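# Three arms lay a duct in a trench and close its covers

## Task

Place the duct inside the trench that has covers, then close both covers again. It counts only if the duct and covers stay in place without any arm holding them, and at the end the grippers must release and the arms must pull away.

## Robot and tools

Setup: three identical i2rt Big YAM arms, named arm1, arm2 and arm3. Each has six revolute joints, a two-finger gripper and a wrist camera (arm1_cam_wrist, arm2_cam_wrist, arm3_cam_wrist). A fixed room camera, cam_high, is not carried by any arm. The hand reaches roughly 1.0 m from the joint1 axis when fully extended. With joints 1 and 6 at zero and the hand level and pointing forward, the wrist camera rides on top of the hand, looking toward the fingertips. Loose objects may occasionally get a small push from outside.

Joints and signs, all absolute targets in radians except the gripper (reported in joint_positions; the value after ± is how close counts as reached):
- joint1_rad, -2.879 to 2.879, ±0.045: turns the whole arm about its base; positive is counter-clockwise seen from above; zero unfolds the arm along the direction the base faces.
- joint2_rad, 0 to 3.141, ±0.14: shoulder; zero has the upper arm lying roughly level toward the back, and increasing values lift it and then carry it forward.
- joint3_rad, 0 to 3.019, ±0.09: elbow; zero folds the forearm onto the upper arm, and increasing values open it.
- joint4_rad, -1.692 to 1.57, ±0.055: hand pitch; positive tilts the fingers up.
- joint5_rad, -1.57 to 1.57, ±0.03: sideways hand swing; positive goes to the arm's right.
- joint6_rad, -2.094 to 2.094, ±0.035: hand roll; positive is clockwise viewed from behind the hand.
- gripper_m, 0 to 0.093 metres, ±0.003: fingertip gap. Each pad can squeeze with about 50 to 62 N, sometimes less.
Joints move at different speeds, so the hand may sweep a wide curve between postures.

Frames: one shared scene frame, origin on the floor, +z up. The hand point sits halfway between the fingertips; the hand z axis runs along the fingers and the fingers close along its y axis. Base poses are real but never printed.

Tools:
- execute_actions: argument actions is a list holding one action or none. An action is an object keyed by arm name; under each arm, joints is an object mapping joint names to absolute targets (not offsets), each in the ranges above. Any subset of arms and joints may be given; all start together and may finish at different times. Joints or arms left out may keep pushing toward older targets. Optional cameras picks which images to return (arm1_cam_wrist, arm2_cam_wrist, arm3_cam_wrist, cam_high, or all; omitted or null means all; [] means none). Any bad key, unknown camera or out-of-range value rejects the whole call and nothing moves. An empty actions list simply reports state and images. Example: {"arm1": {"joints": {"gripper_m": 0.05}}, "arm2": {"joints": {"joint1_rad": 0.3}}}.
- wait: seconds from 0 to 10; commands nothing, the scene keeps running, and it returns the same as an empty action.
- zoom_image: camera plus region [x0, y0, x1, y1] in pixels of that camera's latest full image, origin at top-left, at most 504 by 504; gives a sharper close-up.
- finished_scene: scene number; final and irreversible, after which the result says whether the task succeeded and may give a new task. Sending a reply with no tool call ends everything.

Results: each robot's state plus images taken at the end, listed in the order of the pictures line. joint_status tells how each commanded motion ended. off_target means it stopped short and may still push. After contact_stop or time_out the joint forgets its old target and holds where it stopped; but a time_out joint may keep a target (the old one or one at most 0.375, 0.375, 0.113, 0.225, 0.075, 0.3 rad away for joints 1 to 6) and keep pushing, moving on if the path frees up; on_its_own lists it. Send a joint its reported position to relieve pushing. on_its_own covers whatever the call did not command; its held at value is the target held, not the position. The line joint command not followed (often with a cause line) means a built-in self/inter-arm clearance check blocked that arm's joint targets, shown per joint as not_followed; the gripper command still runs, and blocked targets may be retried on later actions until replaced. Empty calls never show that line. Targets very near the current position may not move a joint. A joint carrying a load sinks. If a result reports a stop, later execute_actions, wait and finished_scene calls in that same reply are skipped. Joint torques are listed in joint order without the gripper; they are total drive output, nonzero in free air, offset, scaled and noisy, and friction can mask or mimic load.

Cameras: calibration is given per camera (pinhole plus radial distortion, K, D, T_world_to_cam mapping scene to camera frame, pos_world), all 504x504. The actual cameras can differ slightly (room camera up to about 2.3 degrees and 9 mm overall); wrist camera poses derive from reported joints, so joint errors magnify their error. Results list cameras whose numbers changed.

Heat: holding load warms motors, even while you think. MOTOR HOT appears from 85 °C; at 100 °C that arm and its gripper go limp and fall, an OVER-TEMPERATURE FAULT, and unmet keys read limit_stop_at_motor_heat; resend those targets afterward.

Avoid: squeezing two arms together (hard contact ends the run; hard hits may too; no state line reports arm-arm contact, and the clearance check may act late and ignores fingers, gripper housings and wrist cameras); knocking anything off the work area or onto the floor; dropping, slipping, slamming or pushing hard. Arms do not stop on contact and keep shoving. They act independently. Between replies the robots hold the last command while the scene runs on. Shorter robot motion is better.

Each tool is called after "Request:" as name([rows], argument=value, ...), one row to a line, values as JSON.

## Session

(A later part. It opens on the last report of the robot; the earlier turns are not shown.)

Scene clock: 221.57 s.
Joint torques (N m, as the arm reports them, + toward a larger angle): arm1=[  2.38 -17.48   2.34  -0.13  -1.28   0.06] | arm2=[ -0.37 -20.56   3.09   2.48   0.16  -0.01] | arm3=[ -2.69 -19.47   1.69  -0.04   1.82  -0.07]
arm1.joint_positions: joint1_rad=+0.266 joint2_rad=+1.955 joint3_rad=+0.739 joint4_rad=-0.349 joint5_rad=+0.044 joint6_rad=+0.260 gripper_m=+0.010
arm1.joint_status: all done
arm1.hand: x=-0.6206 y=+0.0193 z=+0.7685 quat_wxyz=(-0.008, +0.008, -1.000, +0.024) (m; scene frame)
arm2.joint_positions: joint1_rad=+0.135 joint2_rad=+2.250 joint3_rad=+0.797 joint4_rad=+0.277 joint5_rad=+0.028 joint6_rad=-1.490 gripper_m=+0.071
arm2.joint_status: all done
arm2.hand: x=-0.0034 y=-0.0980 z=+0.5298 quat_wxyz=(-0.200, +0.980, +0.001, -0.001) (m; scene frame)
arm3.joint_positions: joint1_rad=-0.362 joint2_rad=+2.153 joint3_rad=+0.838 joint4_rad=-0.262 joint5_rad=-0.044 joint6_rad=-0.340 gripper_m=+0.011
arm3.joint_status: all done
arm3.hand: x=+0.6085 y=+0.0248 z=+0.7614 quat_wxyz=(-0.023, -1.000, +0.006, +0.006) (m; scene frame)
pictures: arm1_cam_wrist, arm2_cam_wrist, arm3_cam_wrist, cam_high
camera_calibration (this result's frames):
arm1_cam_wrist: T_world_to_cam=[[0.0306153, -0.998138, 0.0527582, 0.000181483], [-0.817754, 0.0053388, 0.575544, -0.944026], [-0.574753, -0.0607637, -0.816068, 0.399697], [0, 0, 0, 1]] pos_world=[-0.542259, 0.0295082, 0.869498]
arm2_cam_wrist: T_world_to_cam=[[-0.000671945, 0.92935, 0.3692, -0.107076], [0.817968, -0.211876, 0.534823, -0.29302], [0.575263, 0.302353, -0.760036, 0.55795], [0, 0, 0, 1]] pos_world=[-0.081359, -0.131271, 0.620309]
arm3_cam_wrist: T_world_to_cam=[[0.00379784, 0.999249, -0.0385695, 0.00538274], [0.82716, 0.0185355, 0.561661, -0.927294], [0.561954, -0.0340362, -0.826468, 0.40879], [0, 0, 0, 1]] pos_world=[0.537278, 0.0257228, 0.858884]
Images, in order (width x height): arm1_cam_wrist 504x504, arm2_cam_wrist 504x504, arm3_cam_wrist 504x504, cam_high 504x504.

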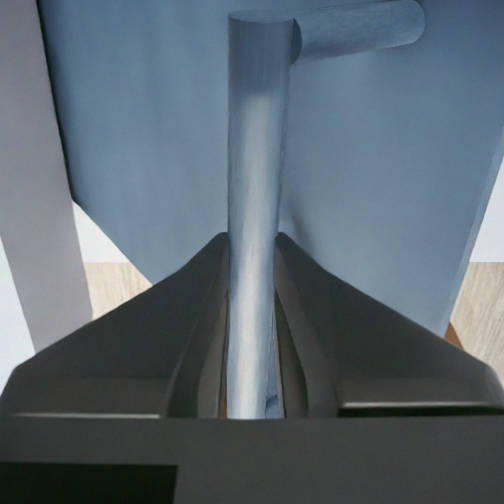

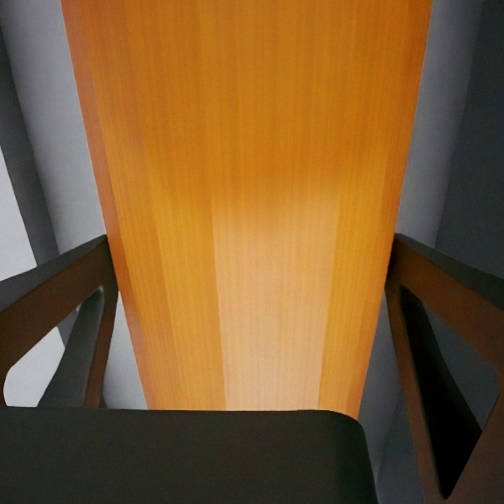

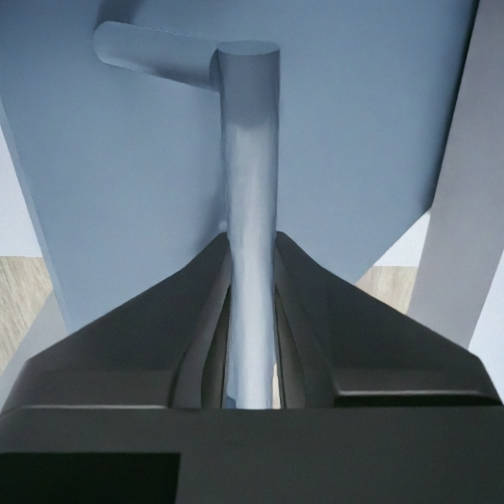

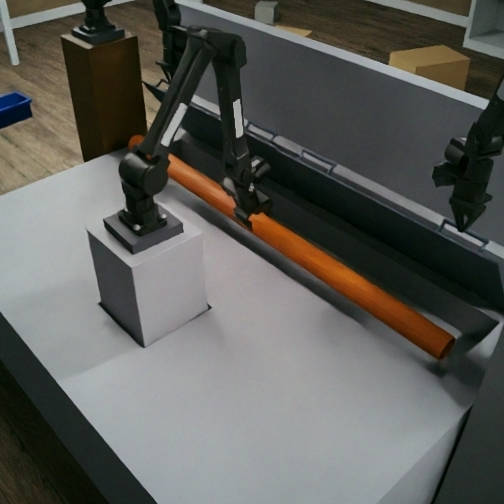

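Request:
execute_actions([
  {"arm2":{"joints":{"joint1_rad":0.120,"joint2_rad":2.414,"joint3_rad":1.057,"joint4_rad":0.170,"joint5_rad":0.022,"joint6_rad":-1.503}}},
])

Scene clock: 223.80 s.
Joint torques (N m, as the arm reports them, + toward a larger angle): arm1=[  2.48 -17.41   2.33  -0.12  -1.28   0.06] | arm2=[ -0.44 -23.32   2.77   1.03  -0.21   0.01] | arm3=[ -2.7  -19.57   1.67   0.01   1.83  -0.08]
arm1.joint_positions: joint1_rad=+0.266 joint2_rad=+1.955 joint3_rad=+0.739 joint4_rad=-0.349 joint5_rad=+0.044 joint6_rad=+0.260 gripper_m=+0.010
arm1.joint_status: not commanded
arm1.hand: x=-0.6206 y=+0.0193 z=+0.7685 quat_wxyz=(-0.008, +0.008, -1.000, +0.024) (m; scene frame)
arm2.joint_positions: joint1_rad=+0.129 joint2_rad=+2.485 joint3_rad=+1.033 joint4_rad=+0.162 joint5_rad=+0.025 joint6_rad=-1.494 gripper_m=+0.071
arm2.joint_status: all done
arm2.hand: x=-0.0027 y=-0.0726 z=+0.4460 quat_wxyz=(-0.144, +0.990, +0.001, +0.003) (m; scene frame)
arm3.joint_positions: joint1_rad=-0.362 joint2_rad=+2.153 joint3_rad=+0.838 joint4_rad=-0.262 joint5_rad=-0.044 joint6_rad=-0.340 gripper_m=+0.011
arm3.joint_status: not commanded
arm3.hand: x=+0.6085 y=+0.0248 z=+0.7614 quat_wxyz=(-0.023, -1.000, +0.006, +0.006) (m; scene frame)
pictures: arm1_cam_wrist, arm2_cam_wrist, arm3_cam_wrist, cam_high
camera_calibration (this result's frames):
arm1_cam_wrist: T_world_to_cam=[[0.0306153, -0.998138, 0.0527582, 0.000181483], [-0.817754, 0.0053388, 0.575544, -0.944026], [-0.574753, -0.0607637, -0.816068, 0.399697], [0, 0, 0, 1]] pos_world=[-0.542259, 0.0295082, 0.869498]
arm2_cam_wrist: T_world_to_cam=[[-0.00175649, 0.965287, 0.261185, -0.0489587], [0.813174, -0.150636, 0.56219, -0.251158], [0.582018, 0.213376, -0.784682, 0.490739], [0, 0, 0, 1]] pos_world=[-0.08147, -0.095286, 0.539059]
arm3_cam_wrist: T_world_to_cam=[[0.00379784, 0.999249, -0.0385695, 0.00538274], [0.82716, 0.0185355, 0.561661, -0.927294], [0.561954, -0.0340362, -0.826468, 0.40879], [0, 0, 0, 1]] pos_world=[0.537278, 0.0257228, 0.858884]
Images, in order (width x height): arm1_cam_wrist 504x504, arm2_cam_wrist 504x504, arm3_cam_wrist 504x504, cam_high 504x504.

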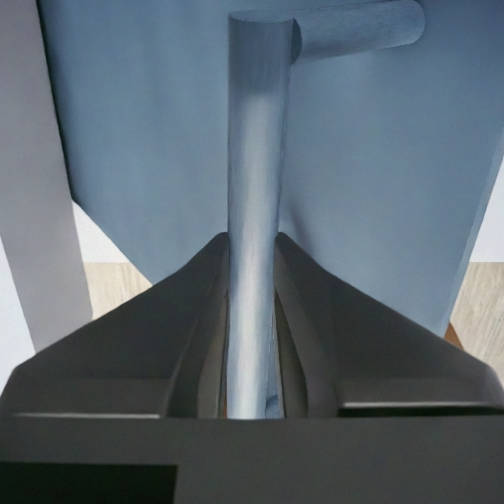

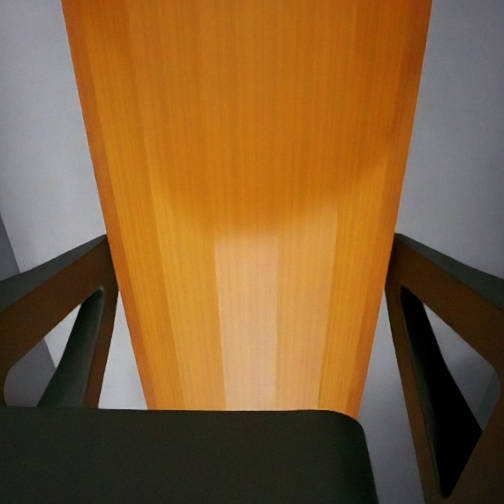

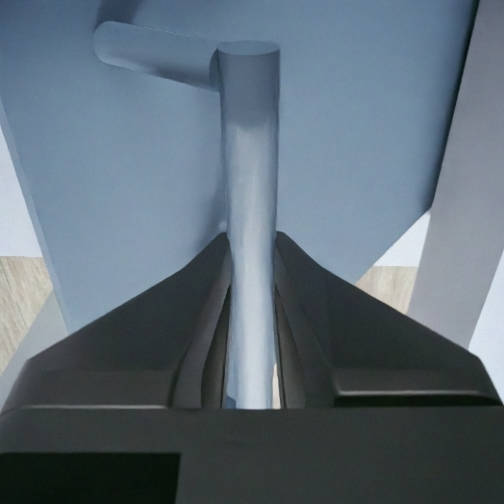

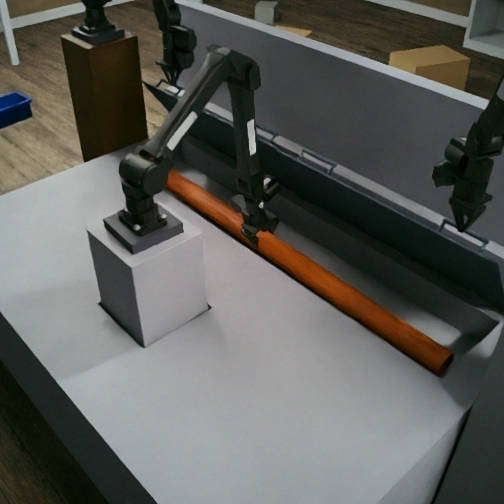

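Request:
zoom_image(camera="cam_high", region=[360, 260, 504, 440])

Request:
zoom_image(camera="cam_high", region=[110, 100, 260, 240])

Region (360, 260, 504, 440) of cam_high's 504x504 image, scaled by 2.800, with more detail than that image has; it fills the left 403 columns of this view, and the rest is white.

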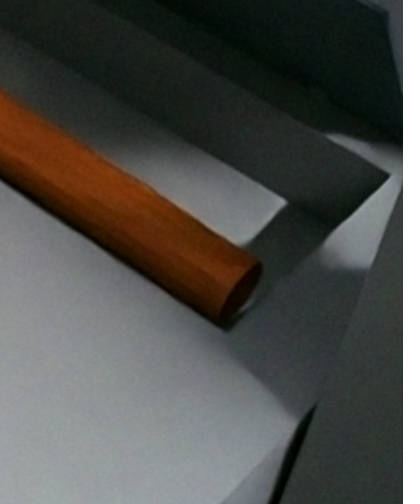

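Region (110, 100, 260, 240) of cam_high's 504x504 image, scaled by 3.360, with more detail than that image has; it fills the top 470 rows of this view, and the rest is white.

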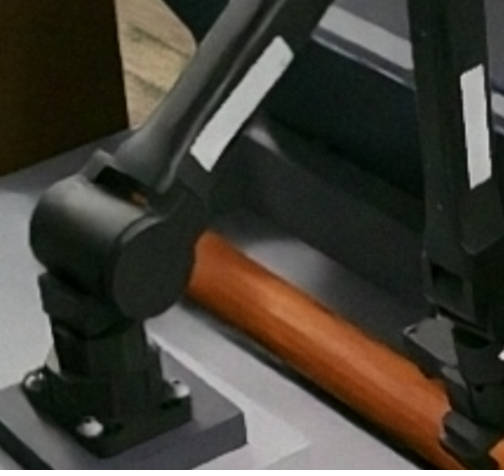

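Request:
execute_actions([
  {"arm2":{"joints":{"joint1_rad":0.114,"joint2_rad":2.600,"joint3_rad":1.246,"joint4_rad":0.078,"joint5_rad":0.016,"joint6_rad":-1.508}}},
])

Scene clock: 231.37 s.
Joint torques (N m, as the arm reports them, + toward a larger angle): arm1=[  2.33 -17.53   2.32  -0.11  -1.28   0.06] | arm2=[ -0.24 -19.01   4.87   0.61  -0.21  -0.02] | arm3=[ -2.68 -19.46   1.65  -0.01   1.84  -0.07]
arm1.joint_positions: joint1_rad=+0.266 joint2_rad=+1.955 joint3_rad=+0.739 joint4_rad=-0.349 joint5_rad=+0.044 joint6_rad=+0.260 gripper_m=+0.010
arm1.joint_status: not commanded
arm1.hand: x=-0.6206 y=+0.0193 z=+0.7685 quat_wxyz=(-0.008, +0.008, -1.000, +0.024) (m; scene frame)
arm2.joint_positions: joint1_rad=+0.123 joint2_rad=+2.610 joint3_rad=+1.193 joint4_rad=+0.074 joint5_rad=+0.017 joint6_rad=-1.499 gripper_m=+0.071
arm2.joint_status: all done
arm2.hand: x=-0.0028 y=-0.0525 z=+0.4006 quat_wxyz=(-0.117, +0.993, +0.001, +0.002) (m; scene frame)
arm3.joint_positions: joint1_rad=-0.362 joint2_rad=+2.153 joint3_rad=+0.838 joint4_rad=-0.262 joint5_rad=-0.044 joint6_rad=-0.340 gripper_m=+0.011
arm3.joint_status: not commanded
arm3.hand: x=+0.6085 y=+0.0248 z=+0.7614 quat_wxyz=(-0.023, -1.000, +0.006, +0.006) (m; scene frame)
pictures: arm1_cam_wrist, arm2_cam_wrist, arm3_cam_wrist, cam_high
camera_calibration (this result's frames):
arm1_cam_wrist: T_world_to_cam=[[0.0306153, -0.998138, 0.0527582, 0.000181483], [-0.817754, 0.0053388, 0.575544, -0.944026], [-0.574753, -0.0607637, -0.816068, 0.399697], [0, 0, 0, 1]] pos_world=[-0.542259, 0.0295082, 0.869498]
arm2_cam_wrist: T_world_to_cam=[[-0.00245882, 0.977854, 0.209273, -0.0351143], [0.81423, -0.119534, 0.568103, -0.223309], [0.580538, 0.171793, -0.795904, 0.453164], [0, 0, 0, 1]] pos_world=[-0.0813407, -0.0702069, 0.494886]
arm3_cam_wrist: T_world_to_cam=[[0.00379784, 0.999249, -0.0385695, 0.00538274], [0.82716, 0.0185355, 0.561661, -0.927294], [0.561954, -0.0340362, -0.826468, 0.40879], [0, 0, 0, 1]] pos_world=[0.537278, 0.0257228, 0.858884]
Images, in order (width x height): arm1_cam_wrist 504x504, arm2_cam_wrist 504x504, arm3_cam_wrist 504x504, cam_high 504x504.

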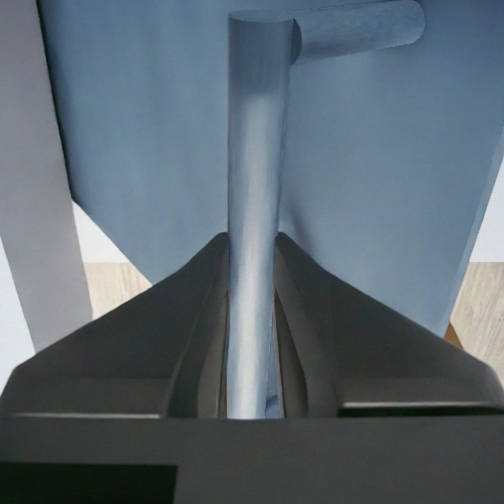

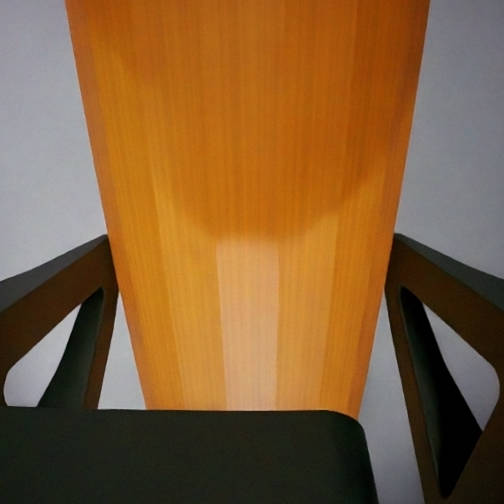

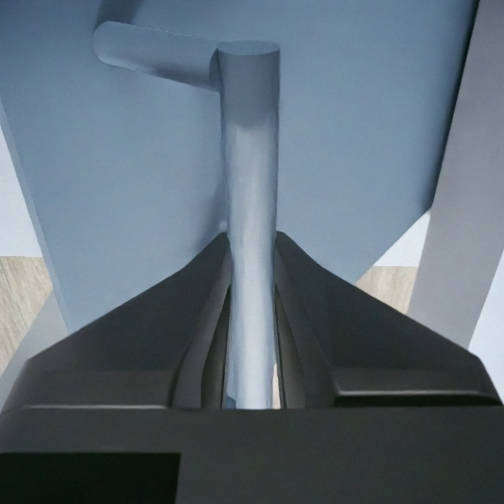

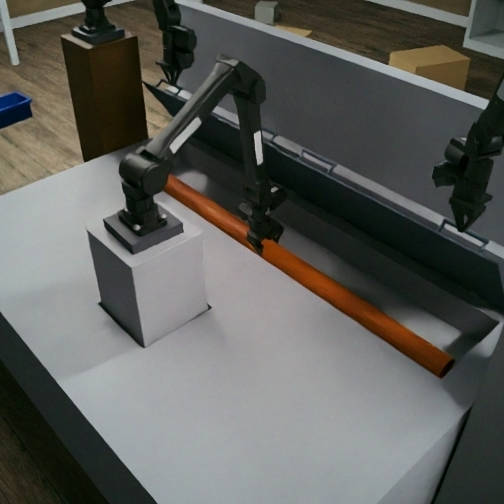

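Request:
zoom_image(camera="cam_high", region=[340, 250, 504, 420])

Request:
zoom_image(camera="cam_high", region=[120, 110, 300, 280])

Region (340, 250, 504, 420) of cam_high's 504x504 image, scaled by 2.965, with more detail than that image has; it fills the left 486 columns of this view, and the rest is white.

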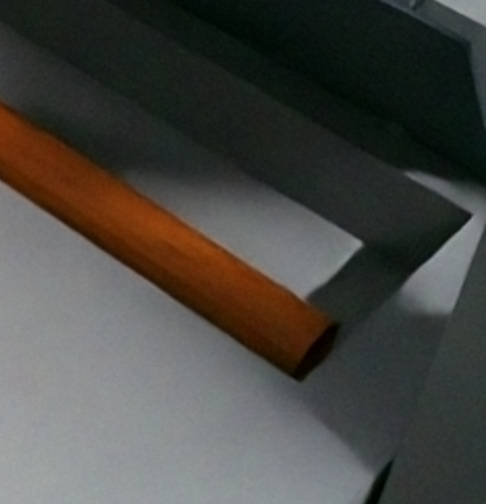

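Region (120, 110, 300, 280) of cam_high's 504x504 image, scaled by 2.800, with more detail than that image has.

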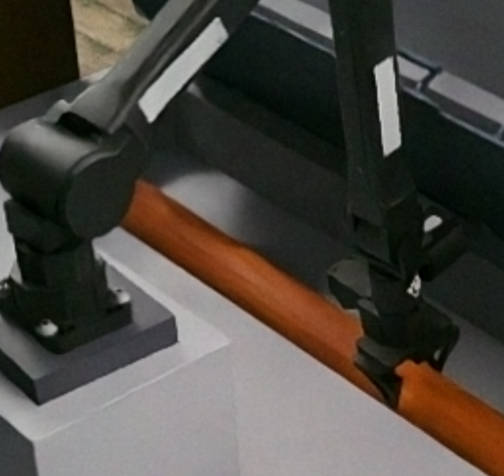

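Request:
execute_actions(actions=[], cameras=["arm2_cam_wrist","cam_high"])

Scene clock: 237.97 s.
Joint torques (N m, as the arm reports them, + toward a larger angle): arm1=[  2.65 -17.37   2.35  -0.11  -1.27   0.05] | arm2=[ -0.57 -19.32   4.89   0.58  -0.21  -0.01] | arm3=[ -2.72 -19.56   1.67  -0.02   1.84  -0.07]
arm1.joint_positions: joint1_rad=+0.266 joint2_rad=+1.955 joint3_rad=+0.739 joint4_rad=-0.349 joint5_rad=+0.044 joint6_rad=+0.260 gripper_m=+0.010
arm1.joint_status: not commanded
arm1.hand: x=-0.6206 y=+0.0193 z=+0.7685 quat_wxyz=(-0.008, +0.008, -1.000, +0.024) (m; scene frame)
arm2.joint_positions: joint1_rad=+0.123 joint2_rad=+2.610 joint3_rad=+1.193 joint4_rad=+0.074 joint5_rad=+0.017 joint6_rad=-1.499 gripper_m=+0.071
arm2.joint_status: all done
arm2.hand: x=-0.0028 y=-0.0525 z=+0.4006 quat_wxyz=(-0.117, +0.993, +0.001, +0.002) (m; scene frame)
arm3.joint_positions: joint1_rad=-0.362 joint2_rad=+2.153 joint3_rad=+0.838 joint4_rad=-0.262 joint5_rad=-0.044 joint6_rad=-0.340 gripper_m=+0.011
arm3.joint_status: not commanded
arm3.hand: x=+0.6085 y=+0.0248 z=+0.7614 quat_wxyz=(-0.023, -1.000, +0.006, +0.006) (m; scene frame)
pictures: arm2_cam_wrist, cam_high
camera_calibration (this result's frames):
arm2_cam_wrist: T_world_to_cam=[[-0.00245882, 0.977854, 0.209273, -0.0351143], [0.81423, -0.119534, 0.568103, -0.223309], [0.580538, 0.171793, -0.795904, 0.453164], [0, 0, 0, 1]] pos_world=[-0.0813407, -0.0702069, 0.494886]
Images, in order (width x height): arm2_cam_wrist 504x504, cam_high 504x504.

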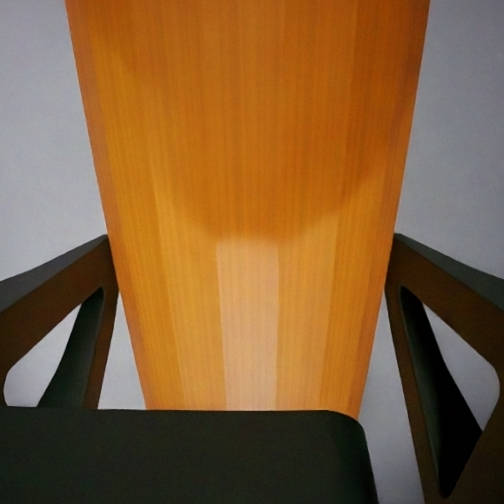

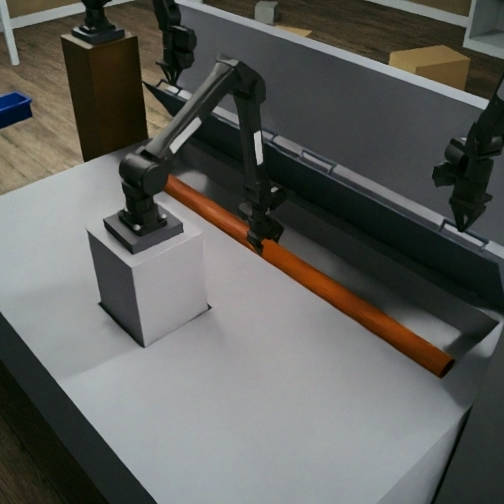

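Request:
execute_actions([
  {"arm2":{"joints":{"joint2_rad":2.600,"joint3_rad":1.197,"gripper_m":0.089}}},
], cameras=["arm2_cam_wrist","cam_high"])

Scene clock: 268.60 s.
Joint torques (N m, as the arm reports them, + toward a larger angle): arm1=[  2.36 -17.32   2.34  -0.09  -1.28   0.06] | arm2=[ -0.09 -19.39   1.8    0.66  -0.18  -0.03] | arm3=[ -2.58 -19.56   1.67  -0.02   1.84  -0.07]
arm1.joint_positions: joint1_rad=+0.266 joint2_rad=+1.955 joint3_rad=+0.739 joint4_rad=-0.349 joint5_rad=+0.044 joint6_rad=+0.260 gripper_m=+0.010
arm1.joint_status: not commanded
arm1.hand: x=-0.6206 y=+0.0193 z=+0.7685 quat_wxyz=(-0.008, +0.008, -1.000, +0.024) (m; scene frame)
arm2.joint_positions: joint1_rad=+0.123 joint2_rad=+2.610 joint3_rad=+1.191 joint4_rad=+0.074 joint5_rad=+0.017 joint6_rad=-1.500 gripper_m=+0.089
arm2.joint_status: all done
arm2.hand: x=-0.0027 y=-0.0532 z=+0.4005 quat_wxyz=(-0.116, +0.993, +0.001, +0.002) (m; scene frame)
arm3.joint_positions: joint1_rad=-0.362 joint2_rad=+2.153 joint3_rad=+0.838 joint4_rad=-0.262 joint5_rad=-0.044 joint6_rad=-0.340 gripper_m=+0.011
arm3.joint_status: not commanded
arm3.hand: x=+0.6085 y=+0.0248 z=+0.7614 quat_wxyz=(-0.023, -1.000, +0.006, +0.006) (m; scene frame)
pictures: arm2_cam_wrist, cam_high
camera_calibration (this result's frames):
arm2_cam_wrist: T_world_to_cam=[[-0.0032352, 0.978091, 0.208154, -0.0339395], [0.814168, -0.118283, 0.568454, -0.223434], [0.58062, 0.171311, -0.795947, 0.453139], [0, 0, 0, 1]] pos_world=[-0.0812988, -0.0708604, 0.494752]
Images, in order (width x height): arm2_cam_wrist 504x504, cam_high 504x504.

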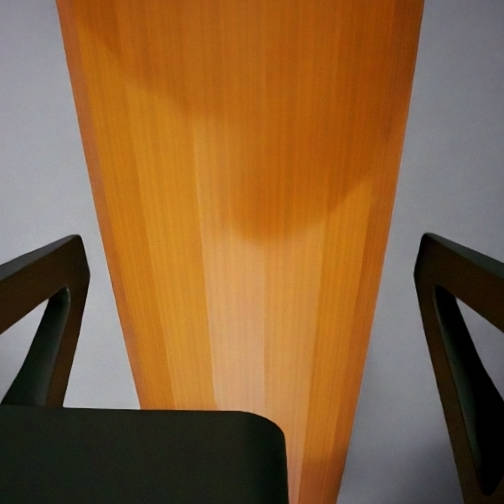

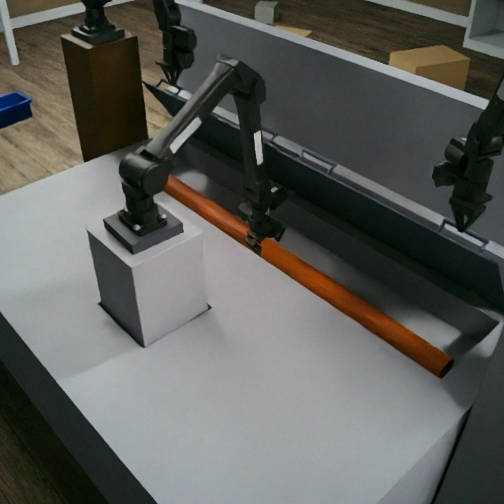

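Request:
execute_actions([
  {"arm2":{"joints":{"joint2_rad":2.235,"joint3_rad":0.890,"joint4_rad":0.075}}},
], cameras=["arm2_cam_wrist","cam_high"])

Scene clock: 286.30 s.
Joint torques (N m, as the arm reports them, + toward a larger angle): arm1=[  2.39 -17.45   2.33  -0.1   -1.28   0.06] | arm2=[ -0.09 -15.67   1.93   0.51  -0.18   0.  ] | arm3=[ -2.61 -19.52   1.64   0.     1.82  -0.08]
arm1.joint_positions: joint1_rad=+0.266 joint2_rad=+1.955 joint3_rad=+0.739 joint4_rad=-0.349 joint5_rad=+0.044 joint6_rad=+0.260 gripper_m=+0.010
arm1.joint_status: not commanded
arm1.hand: x=-0.6206 y=+0.0193 z=+0.7685 quat_wxyz=(-0.008, +0.008, -1.000, +0.024) (m; scene frame)
arm2.joint_positions: joint1_rad=+0.123 joint2_rad=+2.235 joint3_rad=+0.892 joint4_rad=+0.075 joint5_rad=+0.017 joint6_rad=-1.501 gripper_m=+0.089
arm2.joint_status: all done
arm2.hand: x=-0.0011 y=-0.0811 z=+0.5336 quat_wxyz=(-0.155, +0.988, +0.002, -0.001) (m; scene frame)
arm3.joint_positions: joint1_rad=-0.362 joint2_rad=+2.153 joint3_rad=+0.838 joint4_rad=-0.262 joint5_rad=-0.044 joint6_rad=-0.340 gripper_m=+0.011
arm3.joint_status: not commanded
arm3.hand: x=+0.6085 y=+0.0248 z=+0.7614 quat_wxyz=(-0.023, -1.000, +0.006, +0.006) (m; scene frame)
pictures: arm2_cam_wrist, cam_high
camera_calibration (this result's frames):
arm2_cam_wrist: T_world_to_cam=[[-0.00286263, 0.959223, 0.282637, -0.0755922], [0.817453, -0.160552, 0.553166, -0.299009], [0.575988, 0.232626, -0.78366, 0.561415], [0, 0, 0, 1]] pos_world=[-0.0791586, -0.106097, 0.626725]
Images, in order (width x height): arm2_cam_wrist 504x504, cam_high 504x504.

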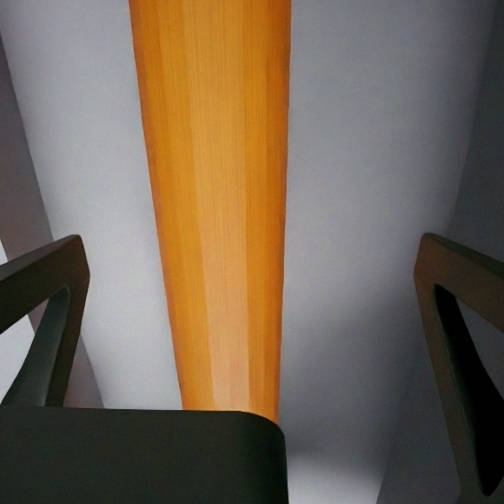

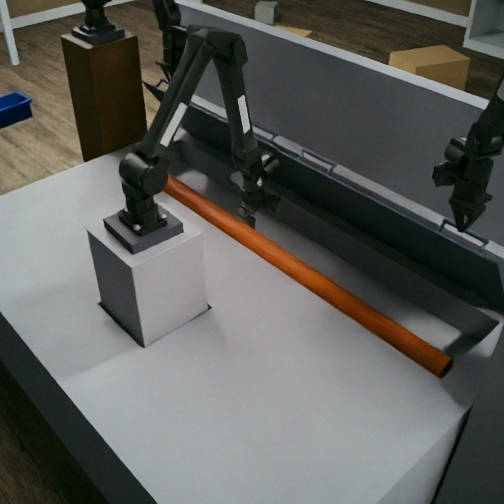

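Request:
execute_actions([
  {"arm1":{"joints":{"joint1_rad":0.050,"joint2_rad":2.124,"joint3_rad":0.744,"joint4_rad":-0.166,"joint6_rad":0.020}},"arm3":{"joints":{"joint1_rad":-0.160,"joint2_rad":2.302,"joint3_rad":0.851,"joint4_rad":-0.086,"joint6_rad":-0.115}},"arm2":{"joints":{"joint2_rad":1.74,"joint3_rad":0.31}}},
])

Scene clock: 293.97 s.
Joint torques (N m, as the arm reports them, + toward a larger angle): arm1=[  3.59 -19.98   0.41  -0.2   -1.26  -0.13] | arm2=[-0.54 -9.06  1.55  0.37 -0.18  0.01] | arm3=[ -4.26 -22.45  -0.52  -0.14   1.54   0.08]
arm1.joint_positions: joint1_rad=+0.003 joint2_rad=+2.176 joint3_rad=+0.752 joint4_rad=-0.150 joint5_rad=+0.043 joint6_rad=+0.034 gripper_m=+0.010
arm1.joint_status: joint1_rad time_out (moved -0.263 of -0.216); the others done
arm1.on_its_own: joint1_rad reads +0.003 and still pushes toward +0.050 since a time_out
arm1.hand: x=-0.6220 y=-0.0753 z=+0.6967 quat_wxyz=(+0.002, -0.011, -1.000, +0.025) (m; scene frame)
arm2.joint_positions: joint1_rad=+0.123 joint2_rad=+1.756 joint3_rad=+0.303 joint4_rad=+0.075 joint5_rad=+0.017 joint6_rad=-1.501 gripper_m=+0.089
arm2.joint_status: all done
arm2.hand: x=+0.0150 y=-0.2990 z=+0.6219 quat_wxyz=(-0.100, +0.995, +0.002, +0.003) (m; scene frame)
arm3.joint_positions: joint1_rad=-0.112 joint2_rad=+2.363 joint3_rad=+0.859 joint4_rad=-0.077 joint5_rad=-0.037 joint6_rad=-0.123 gripper_m=+0.011
arm3.joint_status: joint1_rad time_out (moved +0.250 of +0.202); the others done
arm3.on_its_own: joint1_rad reads -0.112 and still pushes toward -0.160 since a time_out
arm3.hand: x=+0.6085 y=-0.0695 z=+0.6885 quat_wxyz=(-0.020, -1.000, -0.010, -0.002) (m; scene frame)
pictures: arm1_cam_wrist, arm2_cam_wrist, arm3_cam_wrist, cam_high
camera_calibration (this result's frames):
arm1_cam_wrist: T_world_to_cam=[[-0.00644298, -0.998495, 0.0544645, -0.114665], [-0.806173, 0.0374115, 0.590495, -0.904158], [-0.591644, -0.0401032, -0.805201, 0.317984], [0, 0, 0, 1]] pos_world=[-0.541513, -0.0679143, 0.796187]
arm2_cam_wrist: T_world_to_cam=[[-0.00472912, 0.984373, 0.176035, 0.182375], [0.812723, -0.0987823, 0.574216, -0.39053], [0.582631, 0.145783, -0.799555, 0.655794], [0, 0, 0, 1]] pos_world=[-0.0638309, -0.313707, 0.716487]
arm3_cam_wrist: T_world_to_cam=[[-0.0291032, 0.999034, -0.0329274, 0.112909], [0.817841, 0.0427386, 0.573855, -0.885646], [0.574708, -0.0102284, -0.818295, 0.33363], [0, 0, 0, 1]] pos_world=[0.535864, -0.071536, 0.784958]
Images, in order (width x height): arm1_cam_wrist 504x504, arm2_cam_wrist 504x504, arm3_cam_wrist 504x504, cam_high 504x504.

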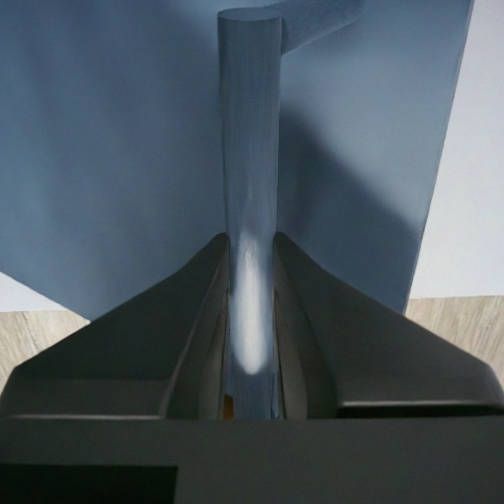

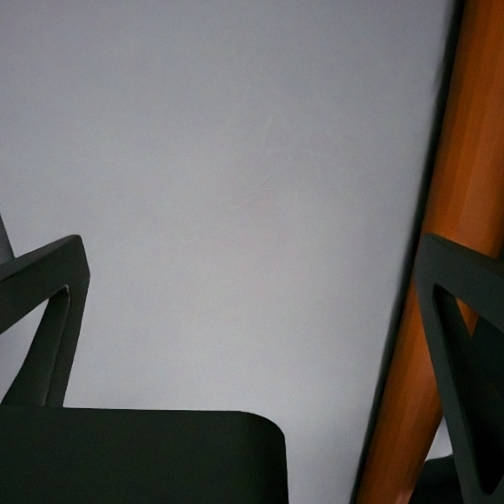

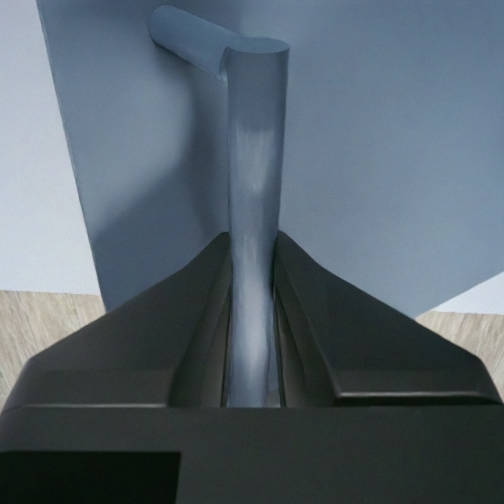

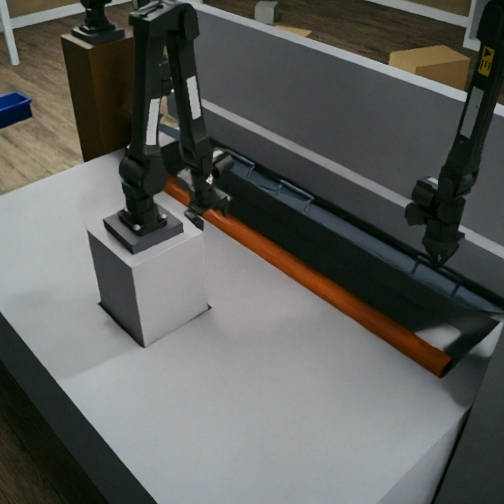

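Request:
execute_actions([
  {"arm1":{"joints":{"joint1_rad":-0.163,"joint2_rad":2.407,"joint3_rad":0.878,"joint4_rad":0.006,"joint6_rad":-0.183}},"arm3":{"joints":{"joint1_rad":0.050,"joint2_rad":2.562,"joint3_rad":1.004,"joint4_rad":0.042,"joint6_rad":0.085}},"arm2":{"joints":{"joint2_rad":1.50,"joint3_rad":0.25,"joint4_rad":-0.04}}},
])

Scene clock: 306.73 s.
Joint torques (N m, as the arm reports them, + toward a larger angle): arm1=[  2.1  -23.23  -1.52  -0.05  -0.57  -0.17] | arm2=[-0.22 -6.09  3.15 -0.22 -0.19 -0.01] | arm3=[ -2.21 -25.91  -2.17  -0.06   0.73   0.1 ]
arm1.joint_positions: joint1_rad=-0.186 joint2_rad=+2.481 joint3_rad=+0.892 joint4_rad=+0.017 joint5_rad=+0.021 joint6_rad=-0.168 gripper_m=+0.009
arm1.joint_status: all done
arm1.hand: x=-0.6214 y=-0.1393 z=+0.5989 quat_wxyz=(+0.003, -0.005, -1.000, +0.014) (m; scene frame)
arm2.joint_positions: joint1_rad=+0.123 joint2_rad=+1.506 joint3_rad=+0.242 joint4_rad=-0.023 joint5_rad=+0.017 joint6_rad=-1.501 gripper_m=+0.089
arm2.joint_status: all done
arm2.hand: x=+0.0149 y=-0.3005 z=+0.6650 quat_wxyz=(-0.145, +0.989, +0.002, +0.000) (m; scene frame)
arm3.joint_positions: joint1_rad=+0.076 joint2_rad=+2.651 joint3_rad=+1.022 joint4_rad=+0.050 joint5_rad=-0.018 joint6_rad=+0.072 gripper_m=+0.011
arm3.joint_status: all done
arm3.hand: x=+0.6069 y=-0.1343 z=+0.5895 quat_wxyz=(-0.010, -1.000, -0.006, -0.003) (m; scene frame)
pictures: arm1_cam_wrist, arm2_cam_wrist, arm3_cam_wrist, cam_high
camera_calibration (this result's frames):
arm1_cam_wrist: T_world_to_cam=[[0.00645269, -0.999452, 0.0324696, -0.152147], [-0.804804, 0.0140812, 0.593373, -0.847625], [-0.593505, -0.0299606, -0.804273, 0.236722], [0, 0, 0, 1]] pos_world=[-0.540695, -0.133036, 0.698286]
arm2_cam_wrist: T_world_to_cam=[[-0.00355957, 0.964323, 0.264706, 0.111189], [0.816654, -0.149965, 0.557303, -0.419594], [0.577116, 0.218157, -0.786984, 0.704011], [0, 0, 0, 1]] pos_world=[-0.063237, -0.323731, 0.758455]
arm3_cam_wrist: T_world_to_cam=[[-0.0212262, 0.999698, -0.0123525, 0.157571], [0.816198, 0.0244627, 0.577255, -0.828276], [0.577383, 0.00217089, -0.816471, 0.251801], [0, 0, 0, 1]] pos_world=[0.533995, -0.137808, 0.685661]
Images, in order (width x height): arm1_cam_wrist 504x504, arm2_cam_wrist 504x504, arm3_cam_wrist 504x504, cam_high 504x504.

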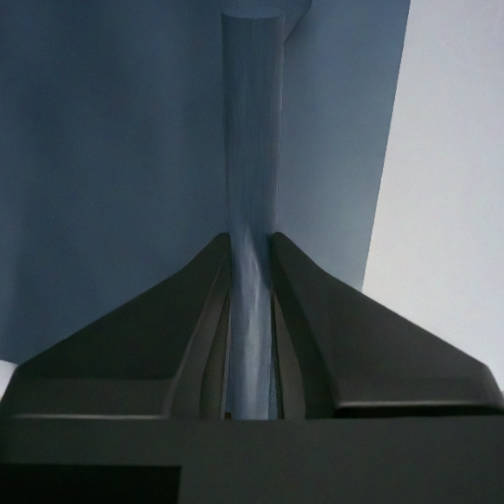

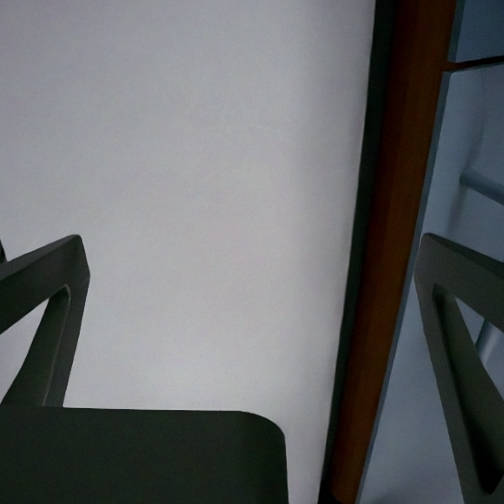

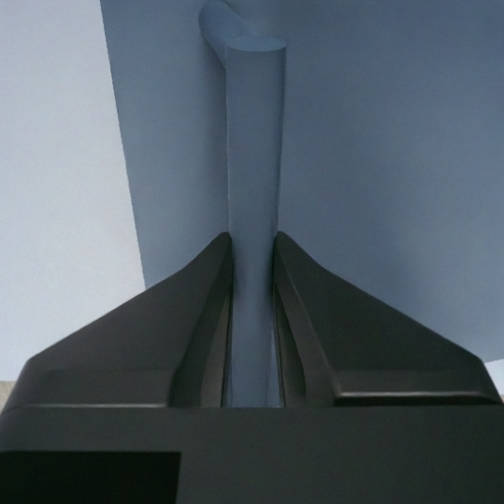

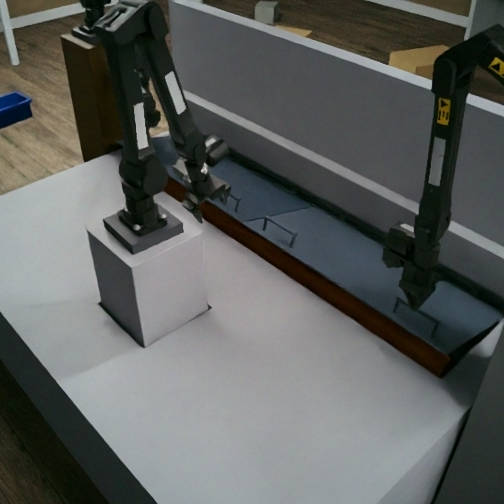

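Request:
execute_actions([
  {"arm1":{"joints":{"joint1_rad":-0.235,"joint2_rad":2.645,"joint3_rad":1.044,"joint4_rad":0.082,"joint6_rad":-0.250}},"arm3":{"joints":{"joint1_rad":0.126,"joint2_rad":2.785,"joint3_rad":1.185,"joint4_rad":0.088,"joint6_rad":0.154}},"arm2":{"joints":{"joint2_rad":1.25,"joint3_rad":0.20,"joint4_rad":-0.15}}},
])

Scene clock: 316.60 s.
Joint torques (N m, as the arm reports them, + toward a larger angle): arm1=[  1.3  -18.57  -0.41   0.91   0.    -0.12] | arm2=[-0.27 -4.16  4.62  0.04 -0.17  0.04] | arm3=[ -1.1  -26.08  -2.4    0.1    0.6    0.11]
arm1.joint_positions: joint1_rad=-0.245 joint2_rad=+2.655 joint3_rad=+1.041 joint4_rad=+0.076 joint5_rad=+0.005 joint6_rad=-0.240 gripper_m=+0.004
arm1.joint_status: all done
arm1.on_its_own: gripper_m moved -0.005 to your old target +0.004
arm1.hand: x=-0.6015 y=-0.1629 z=+0.5377 quat_wxyz=(-0.015, +0.002, -1.000, +0.010) (m; scene frame)
arm2.joint_positions: joint1_rad=+0.123 joint2_rad=+1.255 joint3_rad=+0.191 joint4_rad=-0.133 joint5_rad=+0.017 joint6_rad=-1.501 gripper_m=+0.089
arm2.joint_status: all done
arm2.hand: x=+0.0152 y=-0.3059 z=+0.7012 quat_wxyz=(-0.190, +0.982, +0.001, -0.003) (m; scene frame)
arm3.joint_positions: joint1_rad=+0.138 joint2_rad=+2.869 joint3_rad=+1.202 joint4_rad=+0.093 joint5_rad=-0.015 joint6_rad=+0.143 gripper_m=+0.011
arm3.joint_status: all done
arm3.hand: x=+0.6061 y=-0.1569 z=+0.5083 quat_wxyz=(-0.008, -1.000, -0.002, -0.002) (m; scene frame)
pictures: arm1_cam_wrist, arm2_cam_wrist, arm3_cam_wrist, cam_high
camera_calibration (this result's frames):
arm1_cam_wrist: T_world_to_cam=[[0.0189343, -0.999524, 0.0243628, -0.162055], [-0.825392, -0.00187494, 0.564557, -0.794461], [-0.564243, -0.0307984, -0.825034, 0.227293], [0, 0, 0, 1]] pos_world=[-0.524425, -0.156467, 0.639992]
arm2_cam_wrist: T_world_to_cam=[[-0.00179716, 0.936573, 0.350467, 0.0381748], [0.82044, -0.198992, 0.535985, -0.440867], [0.57173, 0.288501, -0.768045, 0.741792], [0, 0, 0, 1]] pos_world=[-0.0623307, -0.33749, 0.792648]
arm3_cam_wrist: T_world_to_cam=[[-0.0128862, 0.999878, -0.00885978, 0.172288], [0.818347, 0.0156373, 0.574511, -0.781482], [0.574579, 0.000152892, -0.818449, 0.188449], [0, 0, 0, 1]] pos_world=[0.533465, -0.160075, 0.604732]
Images, in order (width x height): arm1_cam_wrist 504x504, arm2_cam_wrist 504x504, arm3_cam_wrist 504x504, cam_high 504x504.

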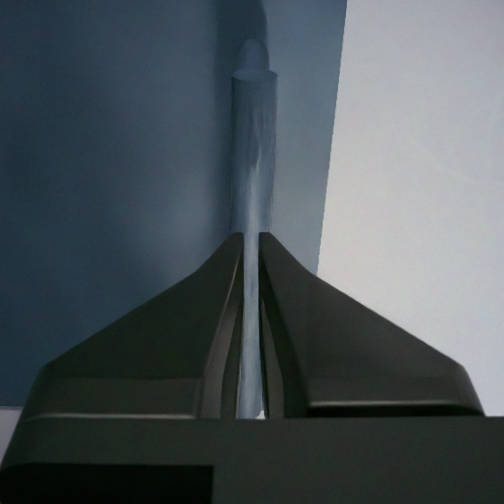

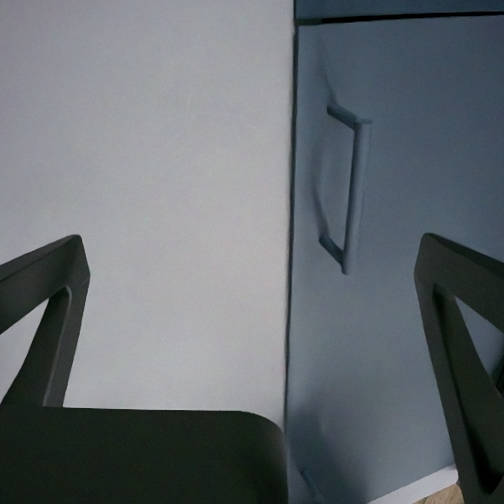

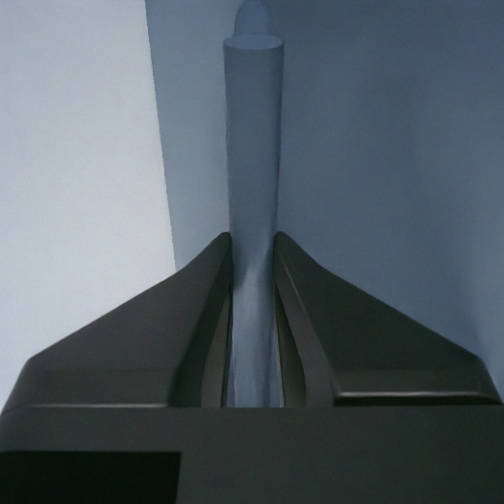

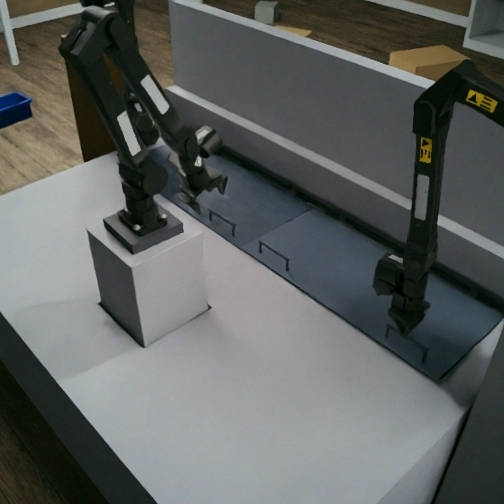

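Request:
execute_actions([
  {"arm3":{"joints":{"joint1_rad":0.136,"joint2_rad":2.871,"joint3_rad":1.227,"joint4_rad":0.092,"joint6_rad":0.154}},"arm1":{"joints":{"joint2_rad":2.40,"joint3_rad":0.90,"joint4_rad":-0.03}}},
])

Scene clock: 319.87 s.
Joint torques (N m, as the arm reports them, + toward a larger angle): arm1=[  1.35 -16.43   0.41   0.5    0.01  -0.1 ] | arm2=[-0.33 -4.45  4.6   0.02 -0.2   0.01] | arm3=[ -0.4  -19.47  -0.27   0.36   0.57   0.09]
arm1.joint_positions: joint1_rad=-0.245 joint2_rad=+2.395 joint3_rad=+0.902 joint4_rad=-0.027 joint5_rad=+0.005 joint6_rad=-0.240 gripper_m=+0.004
arm1.joint_status: all done
arm1.hand: x=-0.5934 y=-0.1641 z=+0.6292 quat_wxyz=(-0.023, +0.002, -1.000, +0.012) (m; scene frame)
arm2.joint_positions: joint1_rad=+0.123 joint2_rad=+1.255 joint3_rad=+0.191 joint4_rad=-0.133 joint5_rad=+0.017 joint6_rad=-1.501 gripper_m=+0.089
arm2.joint_status: not commanded
arm2.hand: x=+0.0152 y=-0.3059 z=+0.7012 quat_wxyz=(-0.190, +0.982, +0.001, -0.003) (m; scene frame)
arm3.joint_positions: joint1_rad=+0.140 joint2_rad=+2.884 joint3_rad=+1.216 joint4_rad=+0.092 joint5_rad=-0.014 joint6_rad=+0.145 gripper_m=+0.010
arm3.joint_status: all done
arm3.hand: x=+0.6065 y=-0.1577 z=+0.5028 quat_wxyz=(-0.008, -1.000, -0.003, -0.003) (m; scene frame)
pictures: arm1_cam_wrist, arm2_cam_wrist, arm3_cam_wrist, cam_high
camera_calibration (this result's frames):
arm1_cam_wrist: T_world_to_cam=[[0.0193713, -0.999394, 0.0289134, -0.168239], [-0.835097, -0.000271759, 0.550102, -0.835813], [-0.549761, -0.0348017, -0.834597, 0.321253], [0, 0, 0, 1]] pos_world=[-0.518114, -0.157184, 0.732763]
arm2_cam_wrist: T_world_to_cam=[[-0.00179716, 0.936573, 0.350467, 0.0381748], [0.82044, -0.198992, 0.535985, -0.440867], [0.57173, 0.288501, -0.768045, 0.741792], [0, 0, 0, 1]] pos_world=[-0.0623307, -0.33749, 0.792648]
arm3_cam_wrist: T_world_to_cam=[[-0.014021, 0.999871, -0.00783515, 0.173227], [0.817299, 0.0159744, 0.575993, -0.778668], [0.576044, 0.00167237, -0.817417, 0.182535], [0, 0, 0, 1]] pos_world=[0.533685, -0.161071, 0.599072]
Images, in order (width x height): arm1_cam_wrist 504x504, arm2_cam_wrist 504x504, arm3_cam_wrist 504x504, cam_high 504x504.

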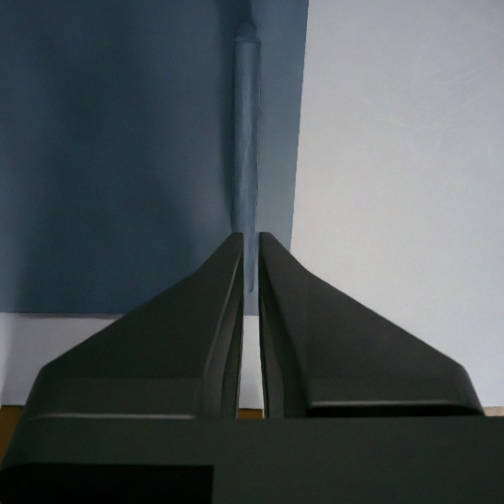

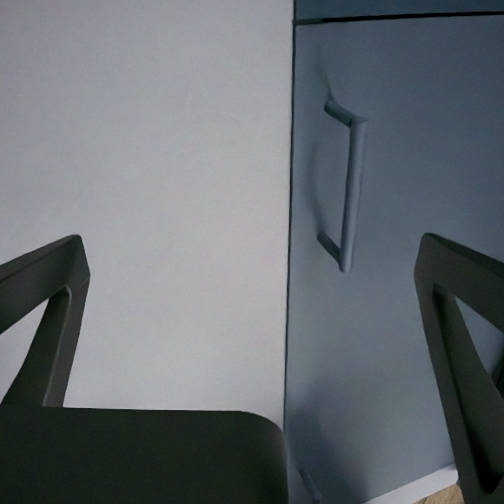

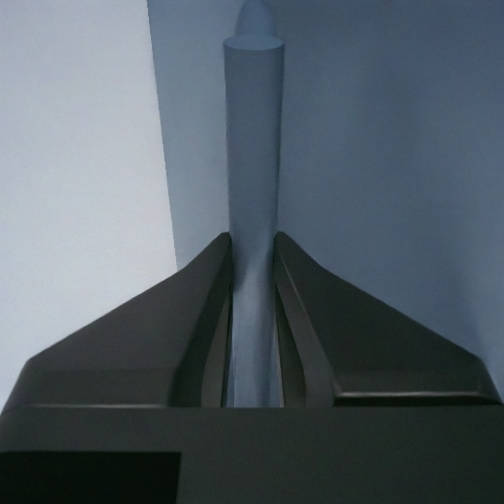

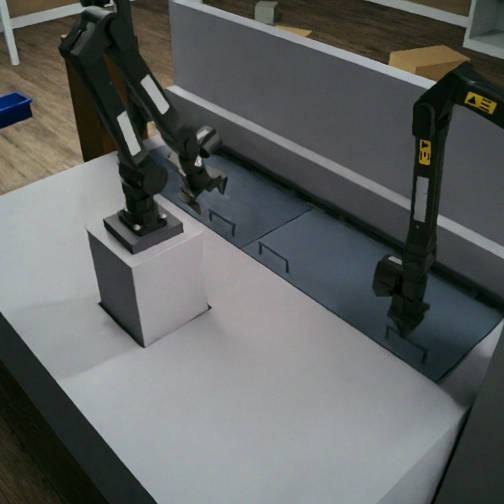

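Request:
execute_actions([
  {"arm3":{"joints":{"gripper_m":0.05}},"arm1":{"joints":{"joint2_rad":2.15,"joint3_rad":0.82,"joint4_rad":-0.21,"gripper_m":0.05}}},
])

Scene clock: 321.77 s.
Joint torques (N m, as the arm reports them, + toward a larger angle): arm1=[  1.16 -15.43   2.52   0.31  -0.01  -0.1 ] | arm2=[-0.27 -4.16  4.64  0.04 -0.19  0.  ] | arm3=[ -0.27 -19.62  -0.71   0.38   0.06   0.08]
arm1.joint_positions: joint1_rad=-0.245 joint2_rad=+2.141 joint3_rad=+0.814 joint4_rad=-0.202 joint5_rad=+0.005 joint6_rad=-0.240 gripper_m=+0.050
arm1.joint_status: all done
arm1.hand: x=-0.5955 y=-0.1629 z=+0.7141 quat_wxyz=(-0.019, +0.002, -1.000, +0.011) (m; scene frame)
arm2.joint_positions: joint1_rad=+0.123 joint2_rad=+1.255 joint3_rad=+0.191 joint4_rad=-0.133 joint5_rad=+0.017 joint6_rad=-1.501 gripper_m=+0.089
arm2.joint_status: not commanded
arm2.hand: x=+0.0152 y=-0.3059 z=+0.7012 quat_wxyz=(-0.190, +0.982, +0.001, -0.003) (m; scene frame)
arm3.joint_positions: joint1_rad=+0.140 joint2_rad=+2.884 joint3_rad=+1.223 joint4_rad=+0.092 joint5_rad=-0.002 joint6_rad=+0.145 gripper_m=+0.050
arm3.joint_status: all done
arm3.hand: x=+0.6017 y=-0.1562 z=+0.5025 quat_wxyz=(-0.002, -1.000, -0.002, +0.002) (m; scene frame)
pictures: arm1_cam_wrist, arm2_cam_wrist, arm3_cam_wrist, cam_high
camera_calibration (this result's frames):
arm1_cam_wrist: T_world_to_cam=[[0.0195474, -0.999455, 0.0266018, -0.167722], [-0.830167, -0.00139752, 0.557512, -0.886785], [-0.557171, -0.0329819, -0.829742, 0.38336], [0, 0, 0, 1]] pos_world=[-0.519305, -0.156226, 0.816945]
arm2_cam_wrist: T_world_to_cam=[[-0.00179716, 0.936573, 0.350467, 0.0381748], [0.82044, -0.198992, 0.535985, -0.440867], [0.57173, 0.288501, -0.768045, 0.741792], [0, 0, 0, 1]] pos_world=[-0.0623307, -0.33749, 0.792648]
arm3_cam_wrist: T_world_to_cam=[[-0.0132579, 0.999908, 0.00290012, 0.165836], [0.822416, 0.00925478, 0.568811, -0.775121], [0.568732, 0.00992638, -0.822463, 0.193307], [0, 0, 0, 1]] pos_world=[0.529731, -0.160566, 0.599404]
Images, in order (width x height): arm1_cam_wrist 504x504, arm2_cam_wrist 504x504, arm3_cam_wrist 504x504, cam_high 504x504.

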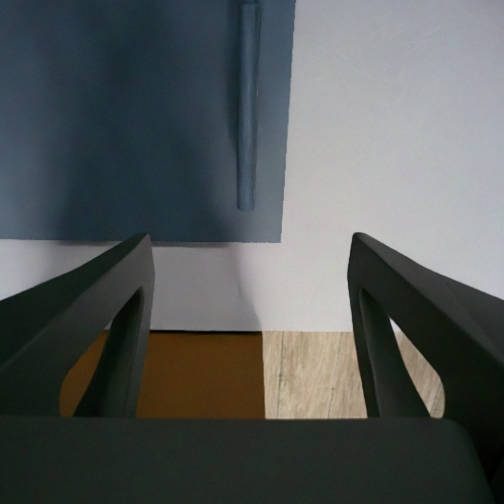

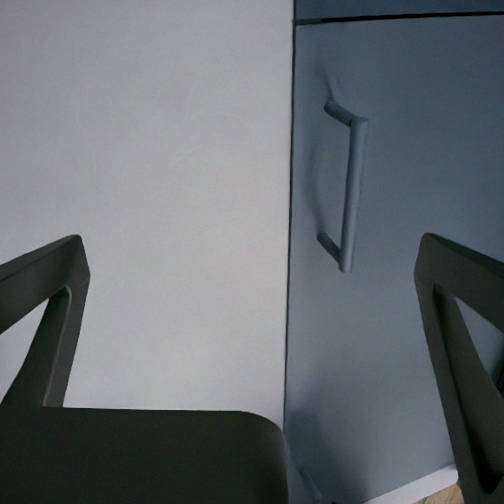

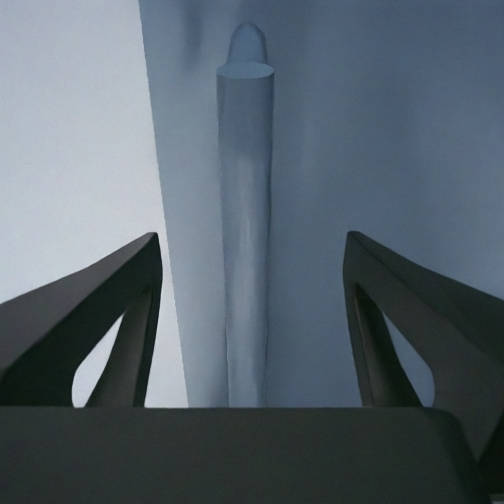

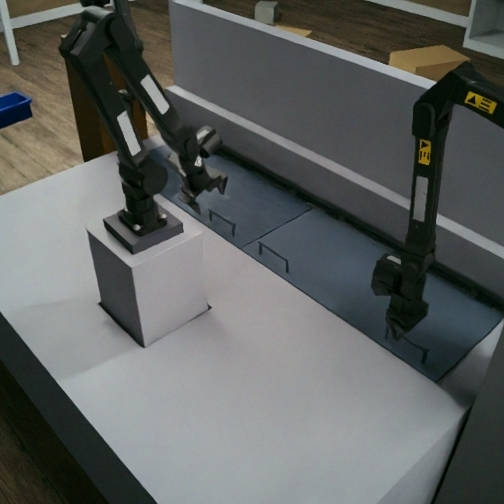

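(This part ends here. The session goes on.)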